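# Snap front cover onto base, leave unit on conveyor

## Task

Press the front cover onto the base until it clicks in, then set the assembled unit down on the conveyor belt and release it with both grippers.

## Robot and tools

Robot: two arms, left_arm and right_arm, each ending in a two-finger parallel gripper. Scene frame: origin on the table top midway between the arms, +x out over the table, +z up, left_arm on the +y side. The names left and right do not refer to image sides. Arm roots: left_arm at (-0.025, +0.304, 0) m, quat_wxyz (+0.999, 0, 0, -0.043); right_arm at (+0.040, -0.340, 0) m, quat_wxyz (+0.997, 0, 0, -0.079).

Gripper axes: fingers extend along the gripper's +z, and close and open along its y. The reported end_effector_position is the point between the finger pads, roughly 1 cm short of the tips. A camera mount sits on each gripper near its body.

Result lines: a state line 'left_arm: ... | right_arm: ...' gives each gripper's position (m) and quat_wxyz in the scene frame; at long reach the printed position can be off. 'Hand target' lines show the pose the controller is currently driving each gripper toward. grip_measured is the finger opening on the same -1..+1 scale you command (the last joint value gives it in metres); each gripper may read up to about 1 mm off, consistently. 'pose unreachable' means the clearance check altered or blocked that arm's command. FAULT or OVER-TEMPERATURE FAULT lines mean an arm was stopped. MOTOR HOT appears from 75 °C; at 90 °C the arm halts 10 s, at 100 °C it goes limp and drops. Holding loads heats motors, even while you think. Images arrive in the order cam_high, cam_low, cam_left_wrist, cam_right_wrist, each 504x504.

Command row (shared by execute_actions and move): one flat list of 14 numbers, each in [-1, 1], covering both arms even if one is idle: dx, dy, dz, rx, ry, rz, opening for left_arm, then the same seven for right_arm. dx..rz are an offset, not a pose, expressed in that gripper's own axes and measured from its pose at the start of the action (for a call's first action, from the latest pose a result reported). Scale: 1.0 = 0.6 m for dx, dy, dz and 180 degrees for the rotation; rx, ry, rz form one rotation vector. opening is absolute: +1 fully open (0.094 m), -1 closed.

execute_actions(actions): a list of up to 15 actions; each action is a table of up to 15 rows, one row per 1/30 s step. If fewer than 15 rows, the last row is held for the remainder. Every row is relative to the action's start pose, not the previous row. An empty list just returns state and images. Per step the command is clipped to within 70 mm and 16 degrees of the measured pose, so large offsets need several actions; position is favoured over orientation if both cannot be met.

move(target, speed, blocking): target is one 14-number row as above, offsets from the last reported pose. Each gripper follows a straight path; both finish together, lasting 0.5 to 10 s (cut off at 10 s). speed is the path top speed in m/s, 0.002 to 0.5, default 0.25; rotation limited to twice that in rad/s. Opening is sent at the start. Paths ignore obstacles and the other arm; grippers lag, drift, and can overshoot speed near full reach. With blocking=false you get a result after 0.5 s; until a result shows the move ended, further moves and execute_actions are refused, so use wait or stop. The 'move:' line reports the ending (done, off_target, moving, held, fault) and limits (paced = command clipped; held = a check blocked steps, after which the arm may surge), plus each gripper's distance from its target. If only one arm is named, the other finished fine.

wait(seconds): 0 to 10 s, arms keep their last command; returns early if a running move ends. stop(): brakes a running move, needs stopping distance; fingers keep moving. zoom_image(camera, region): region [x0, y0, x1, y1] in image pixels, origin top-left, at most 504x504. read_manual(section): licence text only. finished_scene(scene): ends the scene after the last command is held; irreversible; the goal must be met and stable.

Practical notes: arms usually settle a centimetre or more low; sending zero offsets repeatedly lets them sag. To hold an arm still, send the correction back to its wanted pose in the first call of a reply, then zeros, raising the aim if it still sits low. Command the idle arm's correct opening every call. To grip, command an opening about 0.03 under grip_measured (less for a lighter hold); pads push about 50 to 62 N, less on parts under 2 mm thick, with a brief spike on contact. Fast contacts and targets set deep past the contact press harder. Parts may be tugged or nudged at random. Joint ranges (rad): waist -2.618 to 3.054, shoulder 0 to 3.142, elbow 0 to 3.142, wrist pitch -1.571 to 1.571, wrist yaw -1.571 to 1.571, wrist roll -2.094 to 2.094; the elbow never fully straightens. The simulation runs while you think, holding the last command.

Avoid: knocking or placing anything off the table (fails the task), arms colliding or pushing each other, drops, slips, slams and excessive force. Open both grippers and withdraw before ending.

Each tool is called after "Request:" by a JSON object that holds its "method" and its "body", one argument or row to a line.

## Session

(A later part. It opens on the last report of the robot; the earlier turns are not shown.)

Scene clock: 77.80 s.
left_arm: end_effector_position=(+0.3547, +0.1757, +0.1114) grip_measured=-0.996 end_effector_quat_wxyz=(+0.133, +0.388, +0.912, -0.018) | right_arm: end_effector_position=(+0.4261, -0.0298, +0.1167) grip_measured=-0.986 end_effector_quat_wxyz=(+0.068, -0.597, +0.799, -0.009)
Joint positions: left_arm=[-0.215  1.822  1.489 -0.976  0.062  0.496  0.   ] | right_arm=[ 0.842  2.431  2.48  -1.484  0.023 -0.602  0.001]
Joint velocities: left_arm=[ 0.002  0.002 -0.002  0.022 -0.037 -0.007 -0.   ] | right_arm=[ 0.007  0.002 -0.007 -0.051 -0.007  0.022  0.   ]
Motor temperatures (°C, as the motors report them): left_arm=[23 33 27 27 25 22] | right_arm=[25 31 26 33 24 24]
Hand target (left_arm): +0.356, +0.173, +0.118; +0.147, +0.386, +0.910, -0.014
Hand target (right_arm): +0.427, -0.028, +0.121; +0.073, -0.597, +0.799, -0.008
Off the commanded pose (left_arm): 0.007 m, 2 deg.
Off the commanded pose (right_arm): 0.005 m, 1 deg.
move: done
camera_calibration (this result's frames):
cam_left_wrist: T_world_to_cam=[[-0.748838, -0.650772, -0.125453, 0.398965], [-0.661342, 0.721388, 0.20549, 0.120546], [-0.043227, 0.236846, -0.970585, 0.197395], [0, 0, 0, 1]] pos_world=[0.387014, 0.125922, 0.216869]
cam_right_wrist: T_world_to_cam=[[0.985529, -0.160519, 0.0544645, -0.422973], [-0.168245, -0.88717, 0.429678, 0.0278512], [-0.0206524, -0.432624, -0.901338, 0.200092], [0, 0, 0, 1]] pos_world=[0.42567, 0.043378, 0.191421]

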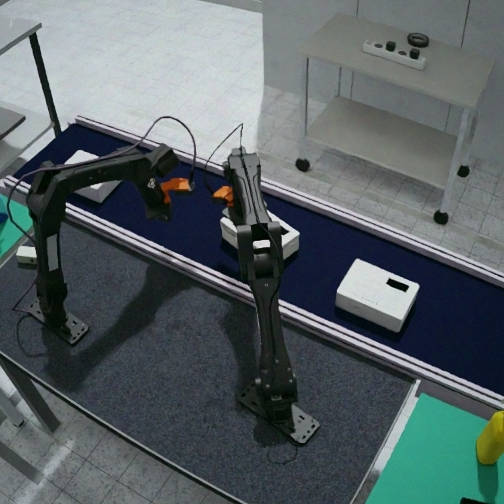

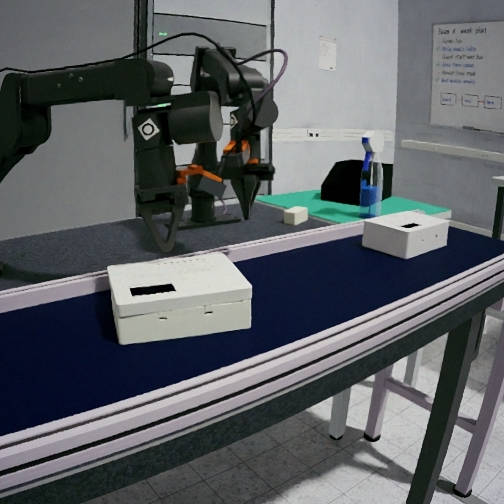

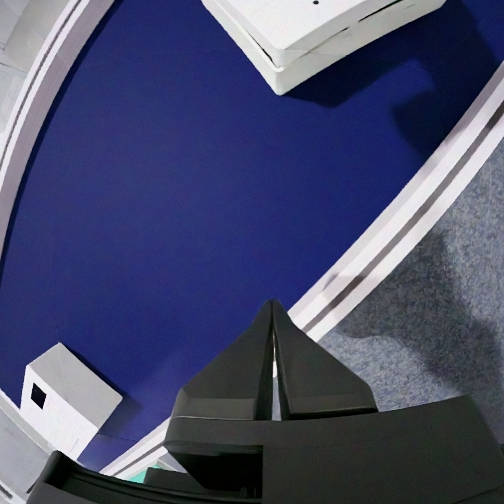

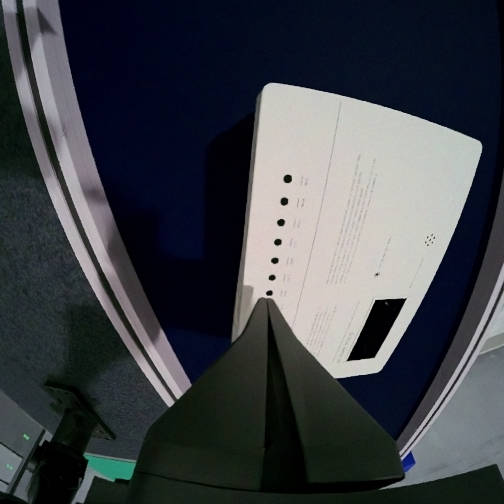

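Request:
{"method": "move", "body": {
  "target": [-0.20,0.025,0.143,0.153,-0.081,-0.21,-1, 0.183,0,-0.018,0,0,0,-1],
  "speed": 0.15
}}

Scene clock: 82.50 s.
left_arm: end_effector_position=(+0.4535, +0.0918, +0.0514) grip_measured=-0.996 end_effector_quat_wxyz=(+0.122, +0.092, +0.939, -0.308) | right_arm: end_effector_position=(+0.3938, -0.1339, +0.1109) grip_measured=-0.986 end_effector_quat_wxyz=(+0.055, -0.598, +0.800, -0.017)
Joint positions: left_arm=[-0.147  2.274  1.777 -0.7    0.576 -0.149  0.   ] | right_arm=[ 0.694  1.999  1.754 -1.213  0.022 -0.75   0.001]
Joint velocities: left_arm=[-0.002  0.002 -0.007  0.095 -0.007  0.081  0.001] | right_arm=[ 0.012 -0.002 -0.012  0.007  0.022 -0.007 -0.   ]
Motor temperatures (°C, as the motors report them): left_arm=[23 33 27 27 25 22] | right_arm=[25 32 26 32 24 24]
Hand target (left_arm): +0.463, +0.092, +0.059; +0.137, +0.091, +0.933, -0.319
Hand target (right_arm): +0.394, -0.135, +0.116; +0.067, -0.597, +0.799, -0.010
Off the commanded pose (left_arm): 0.015 m, 2 deg.
Off the commanded pose (right_arm): 0.006 m, 2 deg.
move: off_target (left_arm)
camera_calibration (this result's frames):
cam_left_wrist: T_world_to_cam=[[-0.309213, -0.806507, 0.503919, 0.193419], [-0.916836, 0.393554, 0.0672842, 0.411723], [-0.252584, -0.441206, -0.861126, 0.314926], [0, 0, 0, 1]] pos_world=[0.516835, 0.132906, 0.146021]
cam_right_wrist: T_world_to_cam=[[0.985938, -0.160088, 0.0479298, -0.406891], [-0.164126, -0.873702, 0.457938, -0.0703298], [-0.0314341, -0.459365, -0.887691, 0.148311], [0, 0, 0, 1]] pos_world=[0.394288, -0.0584567, 0.183364]

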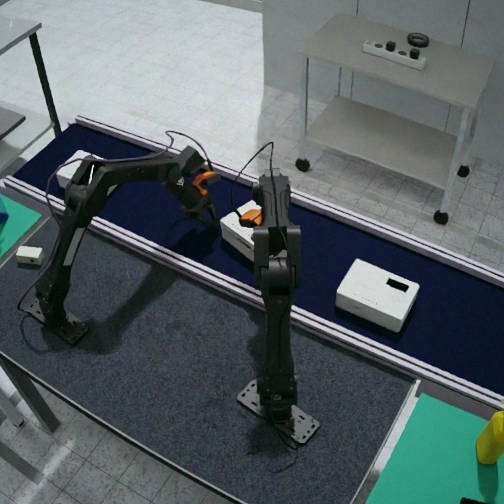

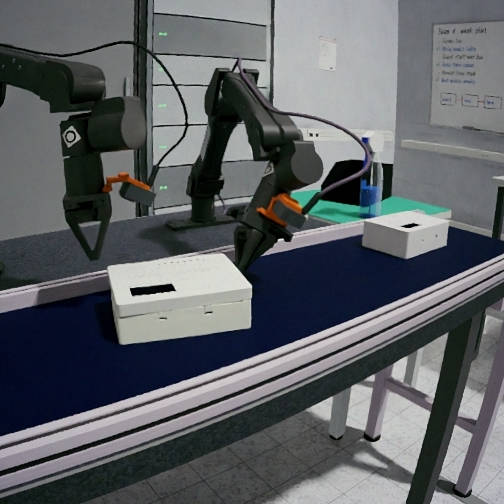

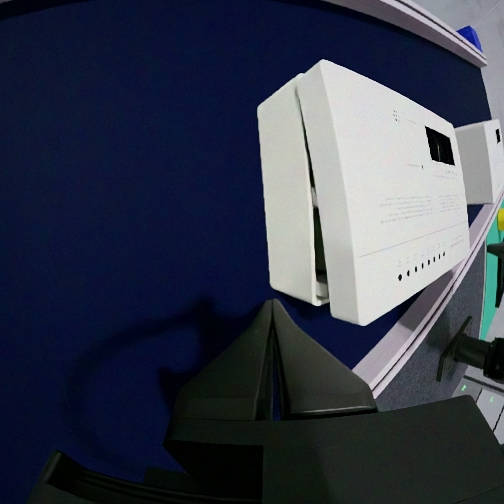

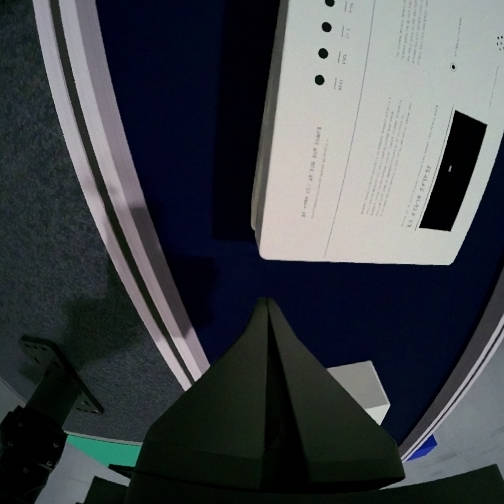

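Request:
{"method": "zoom_image", "body": {
  "camera": "cam_left_wrist",
  "region": [230, 50, 430, 340]
}}

Region (230, 50, 430, 340) of cam_left_wrist's 504x504 image, scaled by 1.738, with more detail than that image has; it fills the left 348 columns of this view, and the rest is white.

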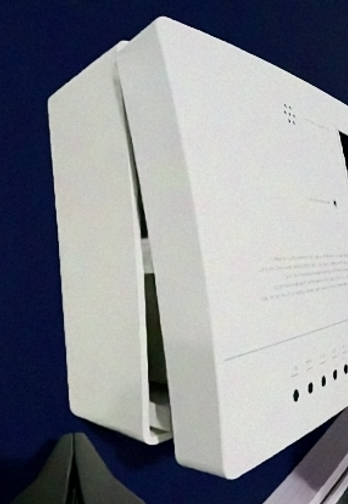

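Request:
{"method": "move", "body": {
  "target": [-0.037,-0.02,0.015,0,0,0,-1, 0,-0.028,0.034,0,0,0,-1],
  "speed": 0.04
}}

Scene clock: 83.83 s.
left_arm: end_effector_position=(+0.4735, +0.0785, +0.0563) grip_measured=-0.996 end_effector_quat_wxyz=(+0.127, +0.090, +0.938, -0.310) | right_arm: end_effector_position=(+0.4043, -0.1374, +0.0919) grip_measured=-0.986 end_effector_quat_wxyz=(+0.046, -0.598, +0.800, -0.017)
Joint positions: left_arm=[-0.164  2.354  1.929 -0.75   0.572 -0.174  0.   ] | right_arm=[ 0.674  2.049  1.754 -1.18   0.022 -0.771  0.001]
Joint velocities: left_arm=[-0.007  0.017  0.007 -0.066  0.007 -0.037  0.001] | right_arm=[ 0.002 -0.007 -0.012 -0.037 -0.037  0.066 -0.   ]
Motor temperatures (°C, as the motors report them): left_arm=[23 33 28 27 25 22] | right_arm=[25 32 26 32 24 24]
Hand target (left_arm): +0.473, +0.075, +0.057; +0.122, +0.092, +0.939, -0.308
Hand target (right_arm): +0.412, -0.138, +0.092; +0.055, -0.598, +0.800, -0.017
Off the commanded pose (left_arm): 0.004 m, 1 deg.
Off the commanded pose (right_arm): 0.008 m, 1 deg.
move: done
camera_calibration (this result's frames):
cam_left_wrist: T_world_to_cam=[[-0.309341, -0.804856, 0.506473, 0.186196], [-0.919006, 0.389906, 0.0583104, 0.436888], [-0.244408, -0.447414, -0.860282, 0.314808], [0, 0, 0, 1]] pos_world=[0.536043, 0.120364, 0.151045]
cam_right_wrist: T_world_to_cam=[[0.986622, -0.159011, 0.0359661, -0.41599], [-0.15715, -0.868919, 0.469344, -0.0662246], [-0.0433791, -0.468717, -0.882283, 0.133251], [0, 0, 0, 1]] pos_world=[0.405797, -0.0612337, 0.163609]

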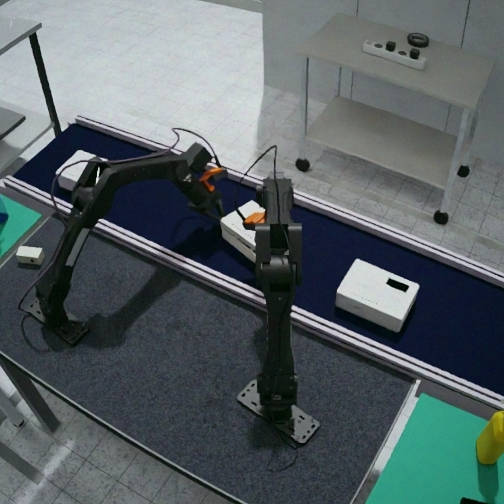

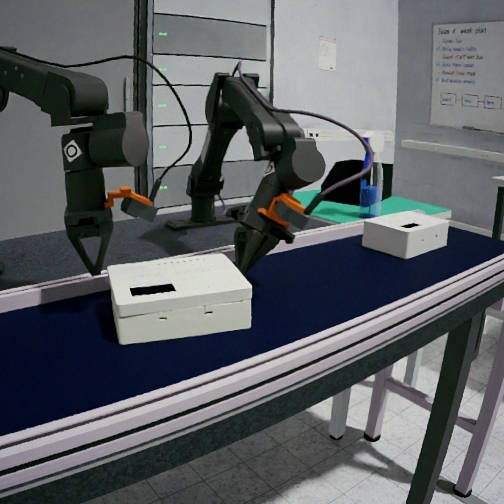

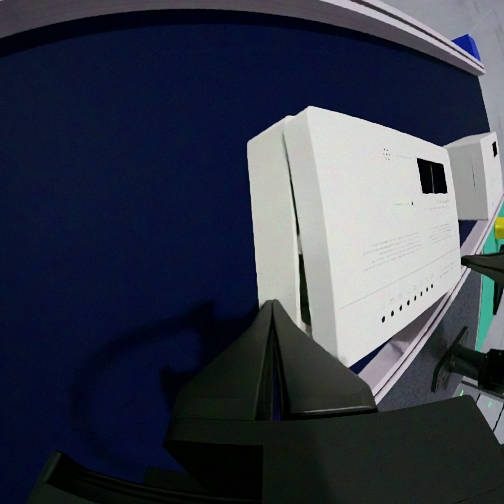

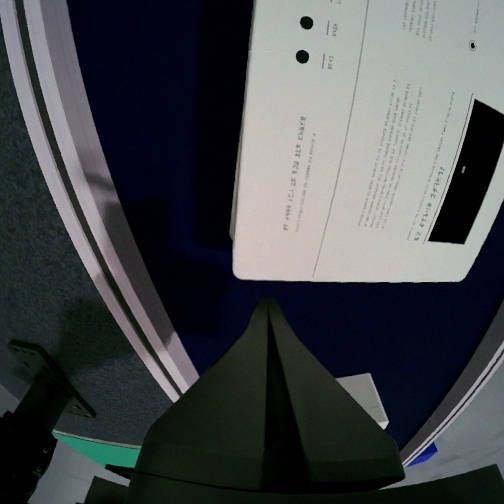

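Request:
{"method": "execute_actions", "body": {
  "actions": []
}}

Scene clock: 84.27 s.
left_arm: end_effector_position=(+0.4725, +0.0788, +0.0554) grip_measured=-0.996 end_effector_quat_wxyz=(+0.124, +0.089, +0.939, -0.310) | right_arm: end_effector_position=(+0.4046, -0.1373, +0.0920) grip_measured=-0.986 end_effector_quat_wxyz=(+0.047, -0.599, +0.799, -0.017)
Joint positions: left_arm=[-0.164  2.355  1.929 -0.754  0.572 -0.175  0.   ] | right_arm=[ 0.674  2.049  1.754 -1.179  0.022 -0.772  0.001]
Joint velocities: left_arm=[-0.007 -0.012 -0.017  0.007  0.007  0.007 -0.   ] | right_arm=[ 0.002  0.007  0.002 -0.037 -0.022 -0.066 -0.   ]
Motor temperatures (°C, as the motors report them): left_arm=[23 33 28 27 25 22] | right_arm=[25 32 26 32 24 24]
Hand target (left_arm): +0.473, +0.075, +0.057; +0.122, +0.092, +0.939, -0.308
Hand target (right_arm): +0.412, -0.138, +0.092; +0.055, -0.598, +0.800, -0.017
Off the commanded pose (left_arm): 0.005 m, 0 deg.
Off the commanded pose (right_arm): 0.007 m, 1 deg.
camera_calibration (this result's frames):
cam_left_wrist: T_world_to_cam=[[-0.305746, -0.805901, 0.506994, 0.184922], [-0.918931, 0.389129, 0.0643794, 0.435589], [-0.249169, -0.446209, -0.859542, 0.316088], [0, 0, 0, 1]] pos_world=[0.535575, 0.12057, 0.149894]
cam_right_wrist: T_world_to_cam=[[0.986765, -0.157904, 0.0369083, -0.416204], [-0.156643, -0.869311, 0.468787, -0.0662855], [-0.0419384, -0.468364, -0.88254, 0.13284], [0, 0, 0, 1]] pos_world=[0.405883, -0.0611252, 0.163672]

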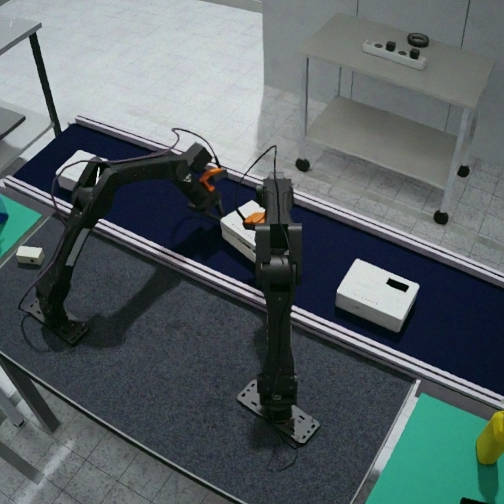

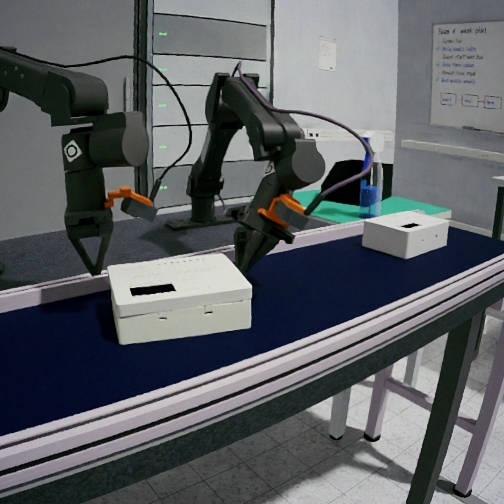

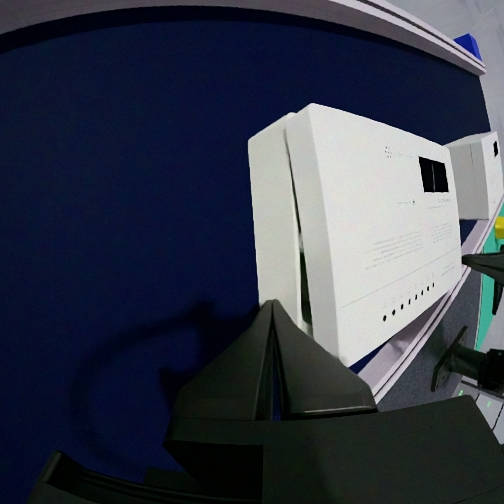

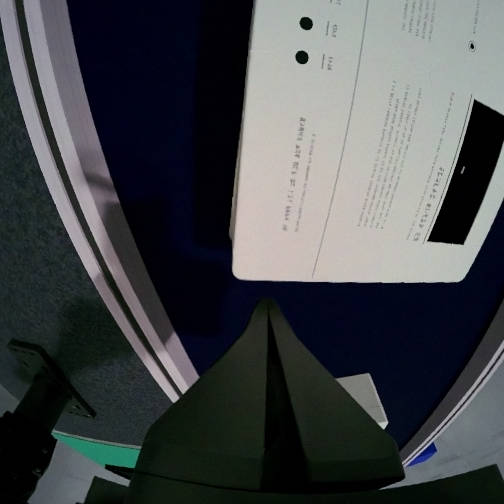

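Request:
{"method": "move", "body": {
  "target": [0.008,-0.022,0.020,0,0,0,-1, -0.012,0,0.012,0,0,0,-1],
  "speed": 0.03
}}

Scene clock: 85.33 s.
left_arm: end_effector_position=(+0.4684, +0.0698, +0.0496) grip_measured=-0.996 end_effector_quat_wxyz=(+0.119, +0.082, +0.941, -0.306) | right_arm: end_effector_position=(+0.4041, -0.1375, +0.0845) grip_measured=-0.986 end_effector_quat_wxyz=(+0.038, -0.598, +0.800, -0.016)
Joint positions: left_arm=[-0.187  2.355  1.91  -0.732  0.555 -0.211  0.   ] | right_arm=[ 0.674  2.068  1.754 -1.178  0.022 -0.77   0.001]
Joint velocities: left_arm=[-0.022  0.002  0.002  0.007 -0.007 -0.066 -0.001] | right_arm=[-0.017 -0.017 -0.007 -0.051 -0.037 -0.022  0.001]
Motor temperatures (°C, as the motors report them): left_arm=[23 33 28 28 25 22] | right_arm=[25 32 27 32 24 24]
Hand target (left_arm): +0.467, +0.062, +0.052; +0.123, +0.089, +0.939, -0.310
Hand target (right_arm): +0.407, -0.130, +0.085; +0.047, -0.599, +0.799, -0.017
Off the commanded pose (left_arm): 0.009 m, 1 deg.
Off the commanded pose (right_arm): 0.008 m, 1 deg.
move: done
camera_calibration (this result's frames):
cam_left_wrist: T_world_to_cam=[[-0.288983, -0.813512, 0.504665, 0.172172], [-0.922518, 0.377512, 0.0802884, 0.437379], [-0.255833, -0.44236, -0.859574, 0.308916], [0, 0, 0, 1]] pos_world=[0.532276, 0.1116, 0.14353]
cam_right_wrist: T_world_to_cam=[[0.986938, -0.159515, 0.0225413, -0.414635], [-0.150717, -0.864825, 0.478918, -0.0657142], [-0.0569004, -0.47606, -0.87757, 0.13074], [0, 0, 0, 1]] pos_world=[0.406754, -0.060732, 0.155551]

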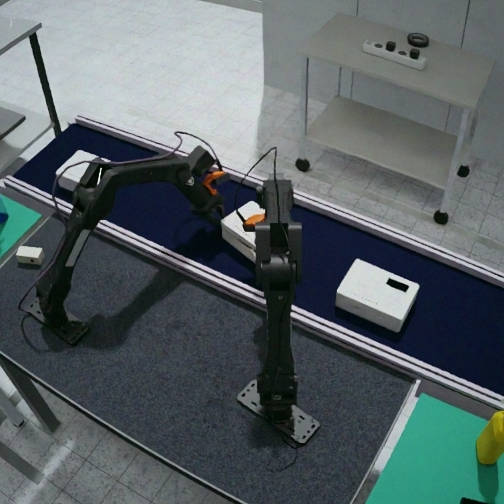

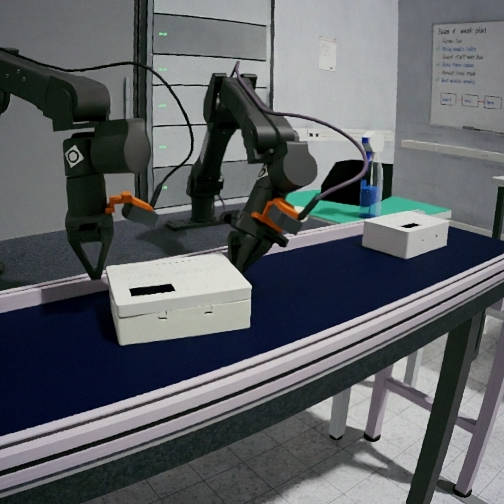

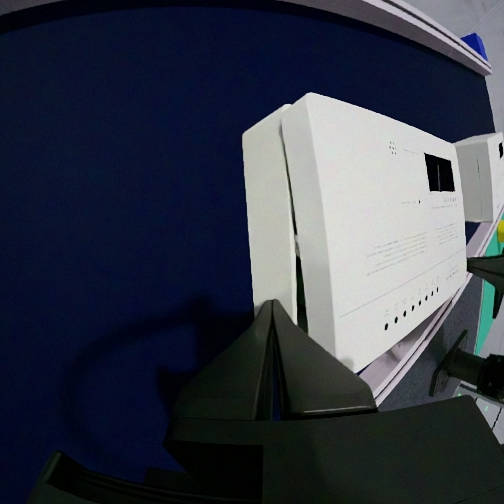

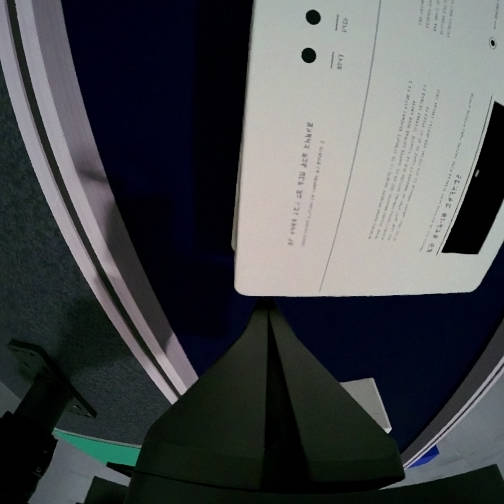

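Request:
{"method": "move", "body": {
  "target": [0,-0.012,0.005,0,0,0,-1, -0.04,0,-0.004,0,0,0,-1],
  "speed": 0.02
}}

Scene clock: 86.97 s.
left_arm: end_effector_position=(+0.4696, +0.0716, +0.0485) grip_measured=-0.996 end_effector_quat_wxyz=(+0.119, +0.074, +0.943, -0.300) | right_arm: end_effector_position=(+0.4064, -0.1302, +0.0841) grip_measured=-0.986 end_effector_quat_wxyz=(+0.020, -0.596, +0.802, -0.023)
Joint positions: left_arm=[-0.187  2.355  1.91  -0.731  0.541 -0.225  0.   ] | right_arm=[ 0.694  2.127  1.845 -1.244  0.041 -0.743  0.001]
Joint velocities: left_arm=[-0.002 -0.002  0.002 -0.007 -0.022 -0.081 -0.   ] | right_arm=[-0.017 -0.012 -0.002  0.037 -0.022  0.007 -0.   ]
Motor temperatures (°C, as the motors report them): left_arm=[23 33 28 28 25 22] | right_arm=[25 32 27 32 24 24]
Hand target (left_arm): +0.467, +0.062, +0.051; +0.119, +0.082, +0.941, -0.306
Hand target (right_arm): +0.410, -0.115, +0.088; +0.038, -0.599, +0.800, -0.016
Off the commanded pose (left_arm): 0.010 m, 1 deg.
Off the commanded pose (right_arm): 0.017 m, 2 deg.
move: off_target (right_arm)
camera_calibration (this result's frames):
cam_left_wrist: T_world_to_cam=[[-0.27382, -0.822848, 0.497939, 0.168446], [-0.928138, 0.361807, 0.0874991, 0.441281], [-0.252156, -0.438197, -0.862786, 0.307208], [0, 0, 0, 1]] pos_world=[0.533158, 0.113565, 0.142567]
cam_right_wrist: T_world_to_cam=[[0.986014, -0.166502, 0.00726244, -0.414913], [-0.146994, -0.848303, 0.508698, -0.0606996], [-0.0785386, -0.502651, -0.860914, 0.137906], [0, 0, 0, 1]] pos_world=[0.411018, -0.0512568, 0.152616]

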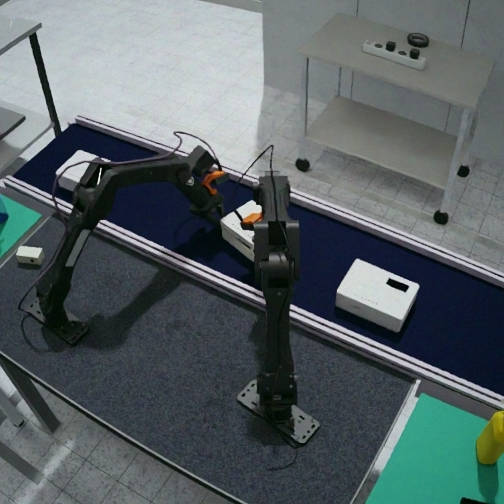

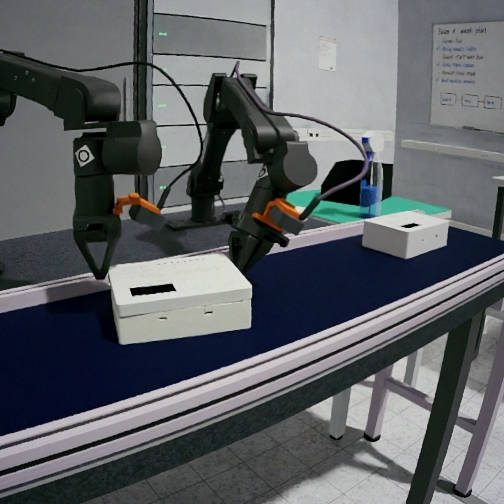

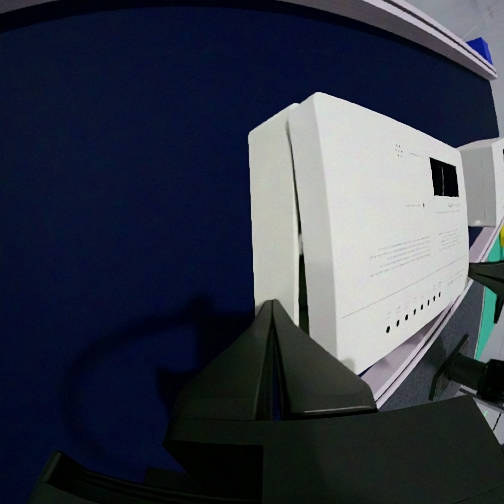

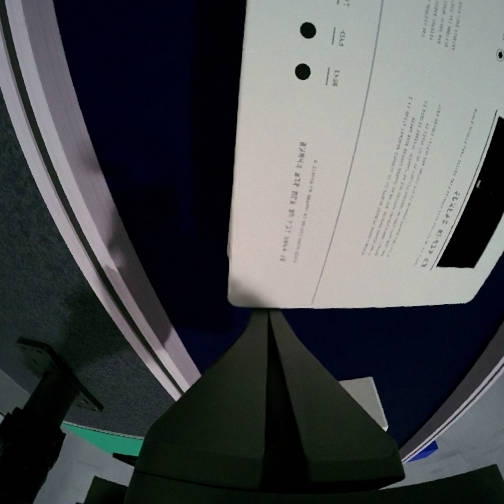

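Request:
{"method": "zoom_image", "body": {
  "camera": "cam_left_wrist",
  "region": [220, 80, 400, 380]
}}

Request:
{"method": "zoom_image", "body": {
  "camera": "cam_high",
  "region": [190, 180, 300, 290]
}}

Region (220, 80, 400, 380) of cam_left_wrist's 504x504 image, scaled by 1.680, with more detail than that image has; it fills the left 302 columns of this view, and the rest is white.

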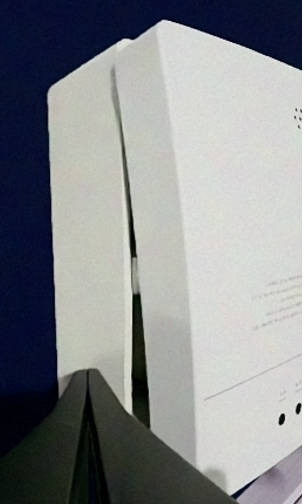

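Region (190, 180, 300, 290) of cam_high's 504x504 image, scaled by 4.582, with more detail than that image has.

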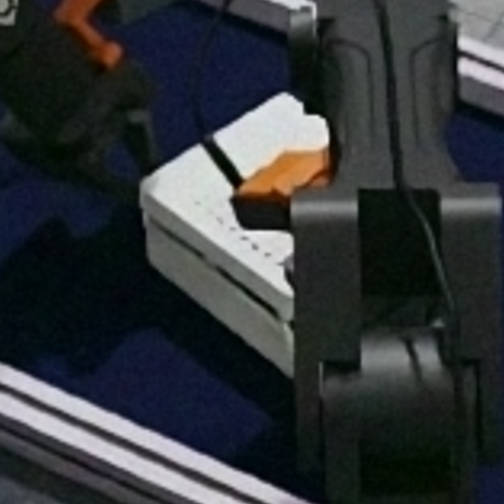

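Request:
{"method": "move", "body": {
  "target": [0,-0.03,0.014,0,0,0,-1, -0.055,0,-0.004,0,0,0,-1],
  "speed": 0.02
}}

Request:
{"method": "zoom_image", "body": {
  "camera": "cam_left_wrist",
  "region": [220, 80, 400, 380]
}}

Scene clock: 91.43 s.
left_arm: end_effector_position=(+0.4710, +0.0736, +0.0444) grip_measured=-0.997 end_effector_quat_wxyz=(+0.119, +0.057, +0.951, -0.281) | right_arm: end_effector_position=(+0.4074, -0.1268, +0.0856) grip_measured=-0.986 end_effector_quat_wxyz=(-0.017, -0.591, +0.805, -0.040)
Joint positions: left_arm=[-0.197  2.355  1.91  -0.731  0.491 -0.262  0.   ] | right_arm=[ 0.717  2.221  1.998 -1.377  0.082 -0.708  0.001]
Joint velocities: left_arm=[-0.012  0.002  0.007 -0.007 -0.051 -0.051 -0.001] | right_arm=[-0.012  0.007  0.002 -0.066 -0.037  0.007 -0.001]
Motor temperatures (°C, as the motors report them): left_arm=[23 34 28 28 25 22] | right_arm=[25 32 27 32 24 24]
Hand target (left_arm): +0.466, +0.052, +0.052; +0.118, +0.075, +0.943, -0.300
Hand target (right_arm): +0.415, -0.100, +0.088; +0.020, -0.597, +0.802, -0.022
Off the commanded pose (left_arm): 0.023 m, 3 deg.
Off the commanded pose (right_arm): 0.030 m, 5 deg.
move: off_target (left_arm, right_arm)
camera_calibration (this result's frames):
cam_left_wrist: T_world_to_cam=[[-0.237359, -0.851019, 0.46843, 0.158666], [-0.940595, 0.321855, 0.108118, 0.45012], [-0.242777, -0.41494, -0.87686, 0.299379], [0, 0, 0, 1]] pos_world=[0.533725, 0.114379, 0.139524]
cam_right_wrist: T_world_to_cam=[[0.983496, -0.179973, -0.0185659, -0.413886], [-0.136921, -0.80743, 0.573856, -0.0629976], [-0.118269, -0.561843, -0.818746, 0.146057], [0, 0, 0, 1]] pos_world=[0.415704, -0.0432934, 0.148051]

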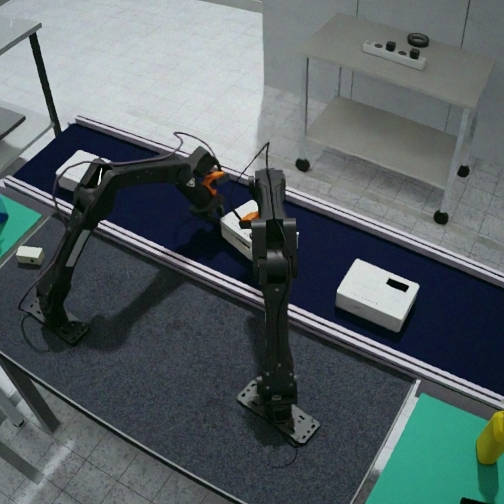

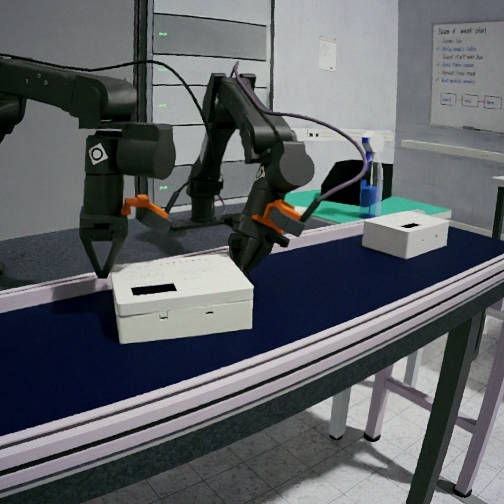

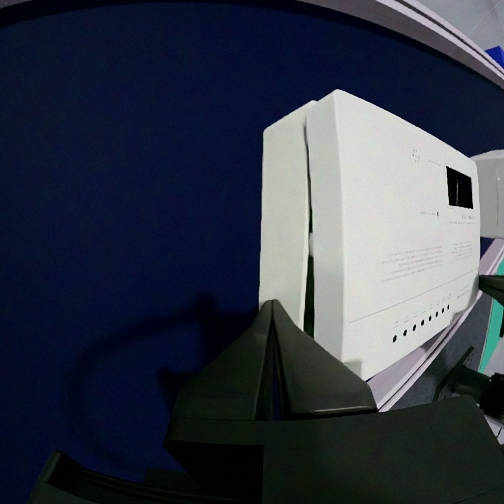

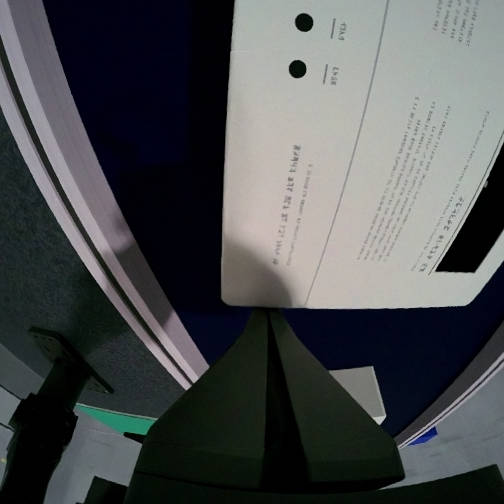

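Region (220, 80, 400, 380) of cam_left_wrist's 504x504 image, scaled by 1.680, with more detail than that image has; it fills the left 302 columns of this view, and the rest is white.

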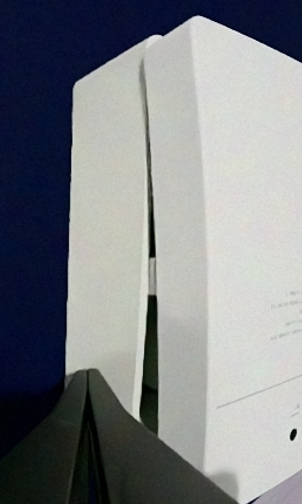

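Request:
{"method": "zoom_image", "body": {
  "camera": "cam_low",
  "region": [80, 240, 280, 360]
}}

Region (80, 240, 280, 360) of cam_low's 504x504 image, scaled by 2.520, with more detail than that image has; it fills the top 302 rows of this view, and the rest is white.

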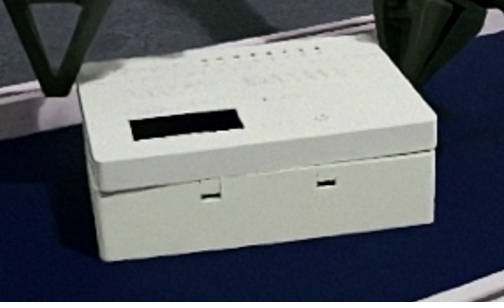

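Request:
{"method": "zoom_image", "body": {
  "camera": "cam_low",
  "region": [110, 290, 230, 350]
}}

Request:
{"method": "zoom_image", "body": {
  "camera": "cam_high",
  "region": [320, 250, 430, 340]
}}

Region (110, 290, 230, 350) of cam_low's 504x504 image, scaled by 4.200, with more detail than that image has.

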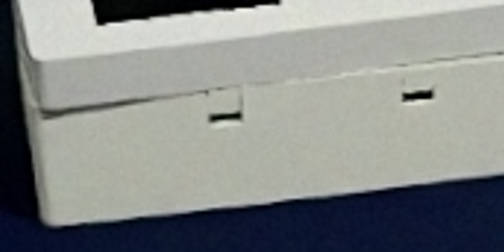

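Region (320, 250, 430, 340) of cam_high's 504x504 image, scaled by 4.582, with more detail than that image has; it fills the top 412 rows of this view, and the rest is white.

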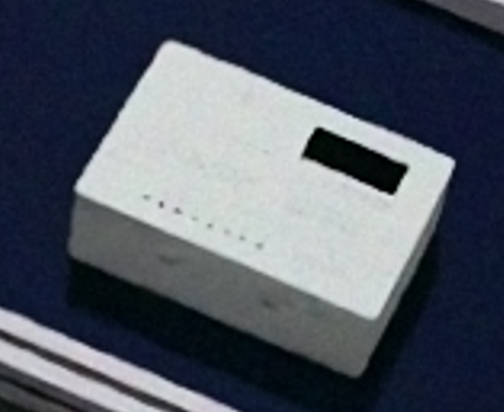

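Request:
{"method": "move", "body": {
  "target": [0,-0.008,0.0,0,0,0,-1, 0.025,0.065,-0.004,0,0,0,-1],
  "speed": 0.08
}}

Request:
{"method": "move", "body": {
  "target": [0,-0.005,0.0,0,0,0,-1, -0.19,0.0,-0.012,0,0,0,-1],
  "speed": 0.12
}}

Scene clock: 95.63 s.
left_arm: end_effector_position=(+0.4714, +0.0744, +0.0441) grip_measured=-0.997 end_effector_quat_wxyz=(+0.119, +0.054, +0.951, -0.279) | right_arm: end_effector_position=(+0.3680, -0.1325, +0.0837) grip_measured=-0.986 end_effector_quat_wxyz=(-0.029, -0.592, +0.804, -0.042)
Joint positions: left_arm=[-0.197  2.355  1.91  -0.731  0.486 -0.268  0.   ] | right_arm=[ 0.76   2.087  1.778 -1.318  0.086 -0.666  0.001]
Joint velocities: left_arm=[-0.012  0.007  0.002 -0.007 -0.022  0.007 -0.001] | right_arm=[-0.002 -0.002 -0.027  0.007  0.007 -0.022 -0.001]
Motor temperatures (°C, as the motors report them): left_arm=[23 34 28 28 25 22] | right_arm=[25 32 27 32 24 24]
Hand target (left_arm): +0.470, +0.070, +0.047; +0.119, +0.057, +0.951, -0.281
Hand target (right_arm): +0.366, -0.129, +0.088; -0.017, -0.591, +0.805, -0.039
Off the commanded pose (left_arm): 0.006 m, 0 deg.
Off the commanded pose (right_arm): 0.005 m, 1 deg.
move: done
camera_calibration (this result's frames):
cam_left_wrist: T_world_to_cam=[[-0.230364, -0.85383, 0.466805, 0.156565], [-0.942569, 0.315015, 0.111042, 0.45159], [-0.241862, -0.414416, -0.877361, 0.29907], [0, 0, 0, 1]] pos_world=[0.534055, 0.115362, 0.139162]
cam_right_wrist: T_world_to_cam=[[0.983466, -0.178217, -0.0321401, -0.37472], [-0.125272, -0.797686, 0.589919, -0.0761837], [-0.130771, -0.576139, -0.806822, 0.13832], [0, 0, 0, 1]] pos_world=[0.377069, -0.0478601, 0.144499]

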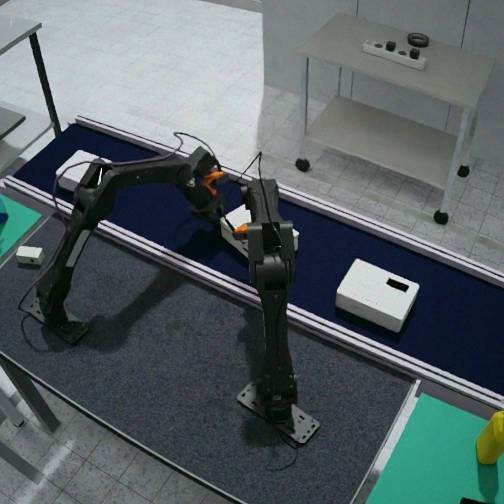

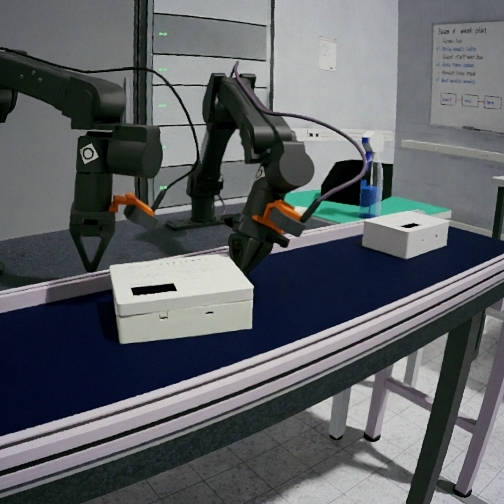

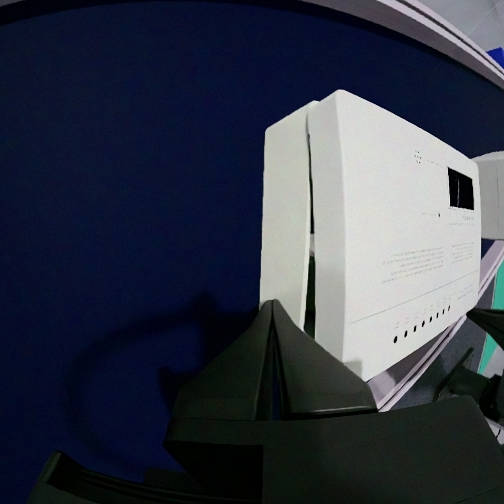

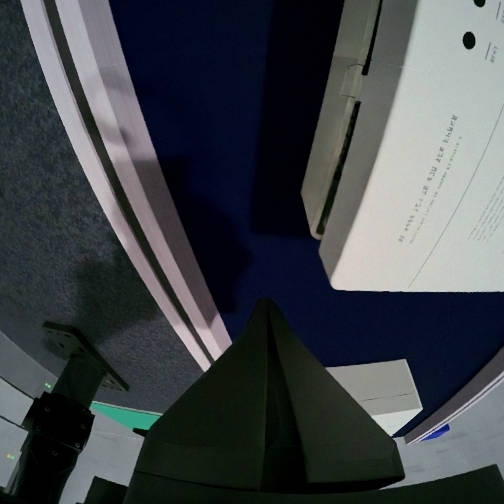

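Scene clock: 96.93 s.
left_arm: end_effector_position=(+0.4721, +0.0760, +0.0435) grip_measured=-0.997 end_effector_quat_wxyz=(+0.120, +0.051, +0.952, -0.276) | right_arm: end_effector_position=(+0.4057, -0.0312, +0.0774) grip_measured=-0.986 end_effector_quat_wxyz=(-0.002, -0.593, +0.804, -0.043)
Joint positions: left_arm=[-0.195  2.355  1.91  -0.732  0.479 -0.271  0.   ] | right_arm=[ 0.89   2.526  2.503 -1.56   0.086 -0.54   0.001]
Joint velocities: left_arm=[-0.017 -0.002  0.007  0.081  0.066  0.007 -0.002] | right_arm=[-0.002  0.012 -0.022 -0.066 -0.081  0.007  0.   ]
Motor temperatures (°C, as the motors report them): left_arm=[23 34 28 28 25 22] | right_arm=[25 32 27 32 24 24]
Hand target (left_arm): +0.471, +0.072, +0.046; +0.119, +0.054, +0.951, -0.279
Hand target (right_arm): +0.402, -0.024, +0.080; +0.001, -0.594, +0.804, -0.039
Off the commanded pose (left_arm): 0.005 m, 1 deg.
Off the commanded pose (right_arm): 0.009 m, 3 deg.
joint sent to its limit (right arm) — the command would take joint 4 (wrist pitch) past its lower limit, so that joint was sent only as far as its limit.
move: off_target (right_arm)
camera_calibration (this result's frames):
cam_left_wrist: T_world_to_cam=[[-0.225432, -0.858164, 0.461233, 0.156704], [-0.944464, 0.308682, 0.112713, 0.45314], [-0.239101, -0.410208, -0.880091, 0.297904], [0, 0, 0, 1]] pos_world=[0.53453, 0.116804, 0.13883]
cam_right_wrist: T_world_to_cam=[[0.984794, -0.173599, 0.00661285, -0.397407], [-0.147485, -0.815328, 0.5599, 0.0238471], [-0.0918065, -0.552361, -0.828534, 0.183222], [0, 0, 0, 1]] pos_world=[0.411702, 0.0516582, 0.141081]

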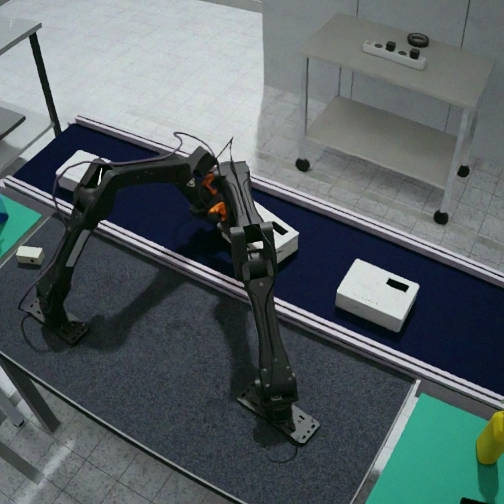

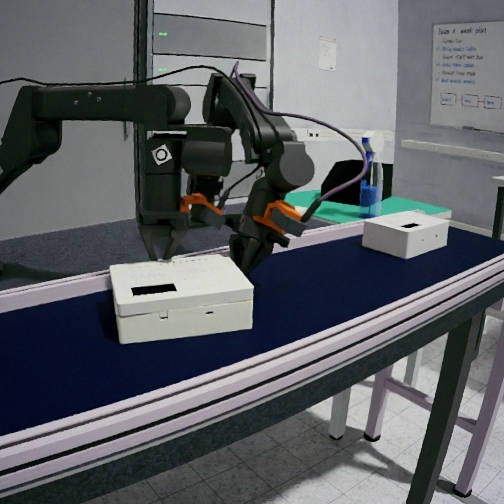

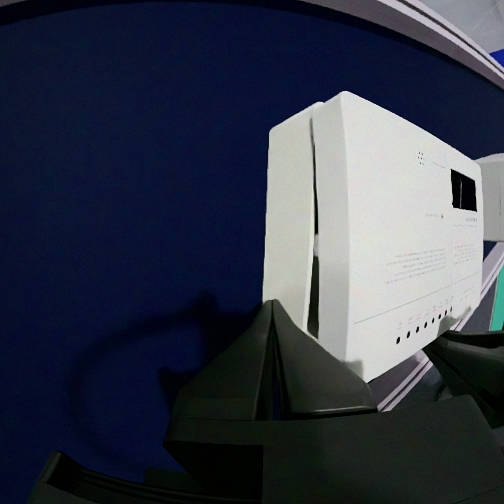

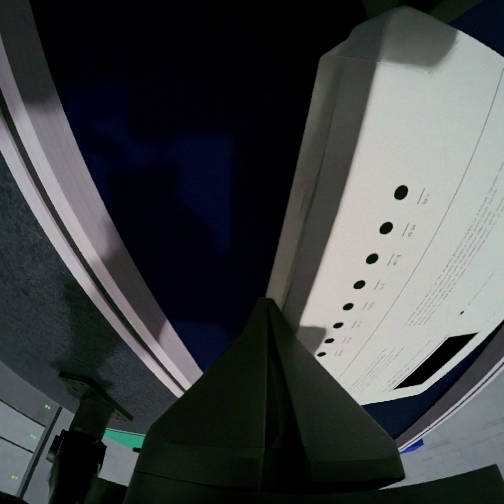

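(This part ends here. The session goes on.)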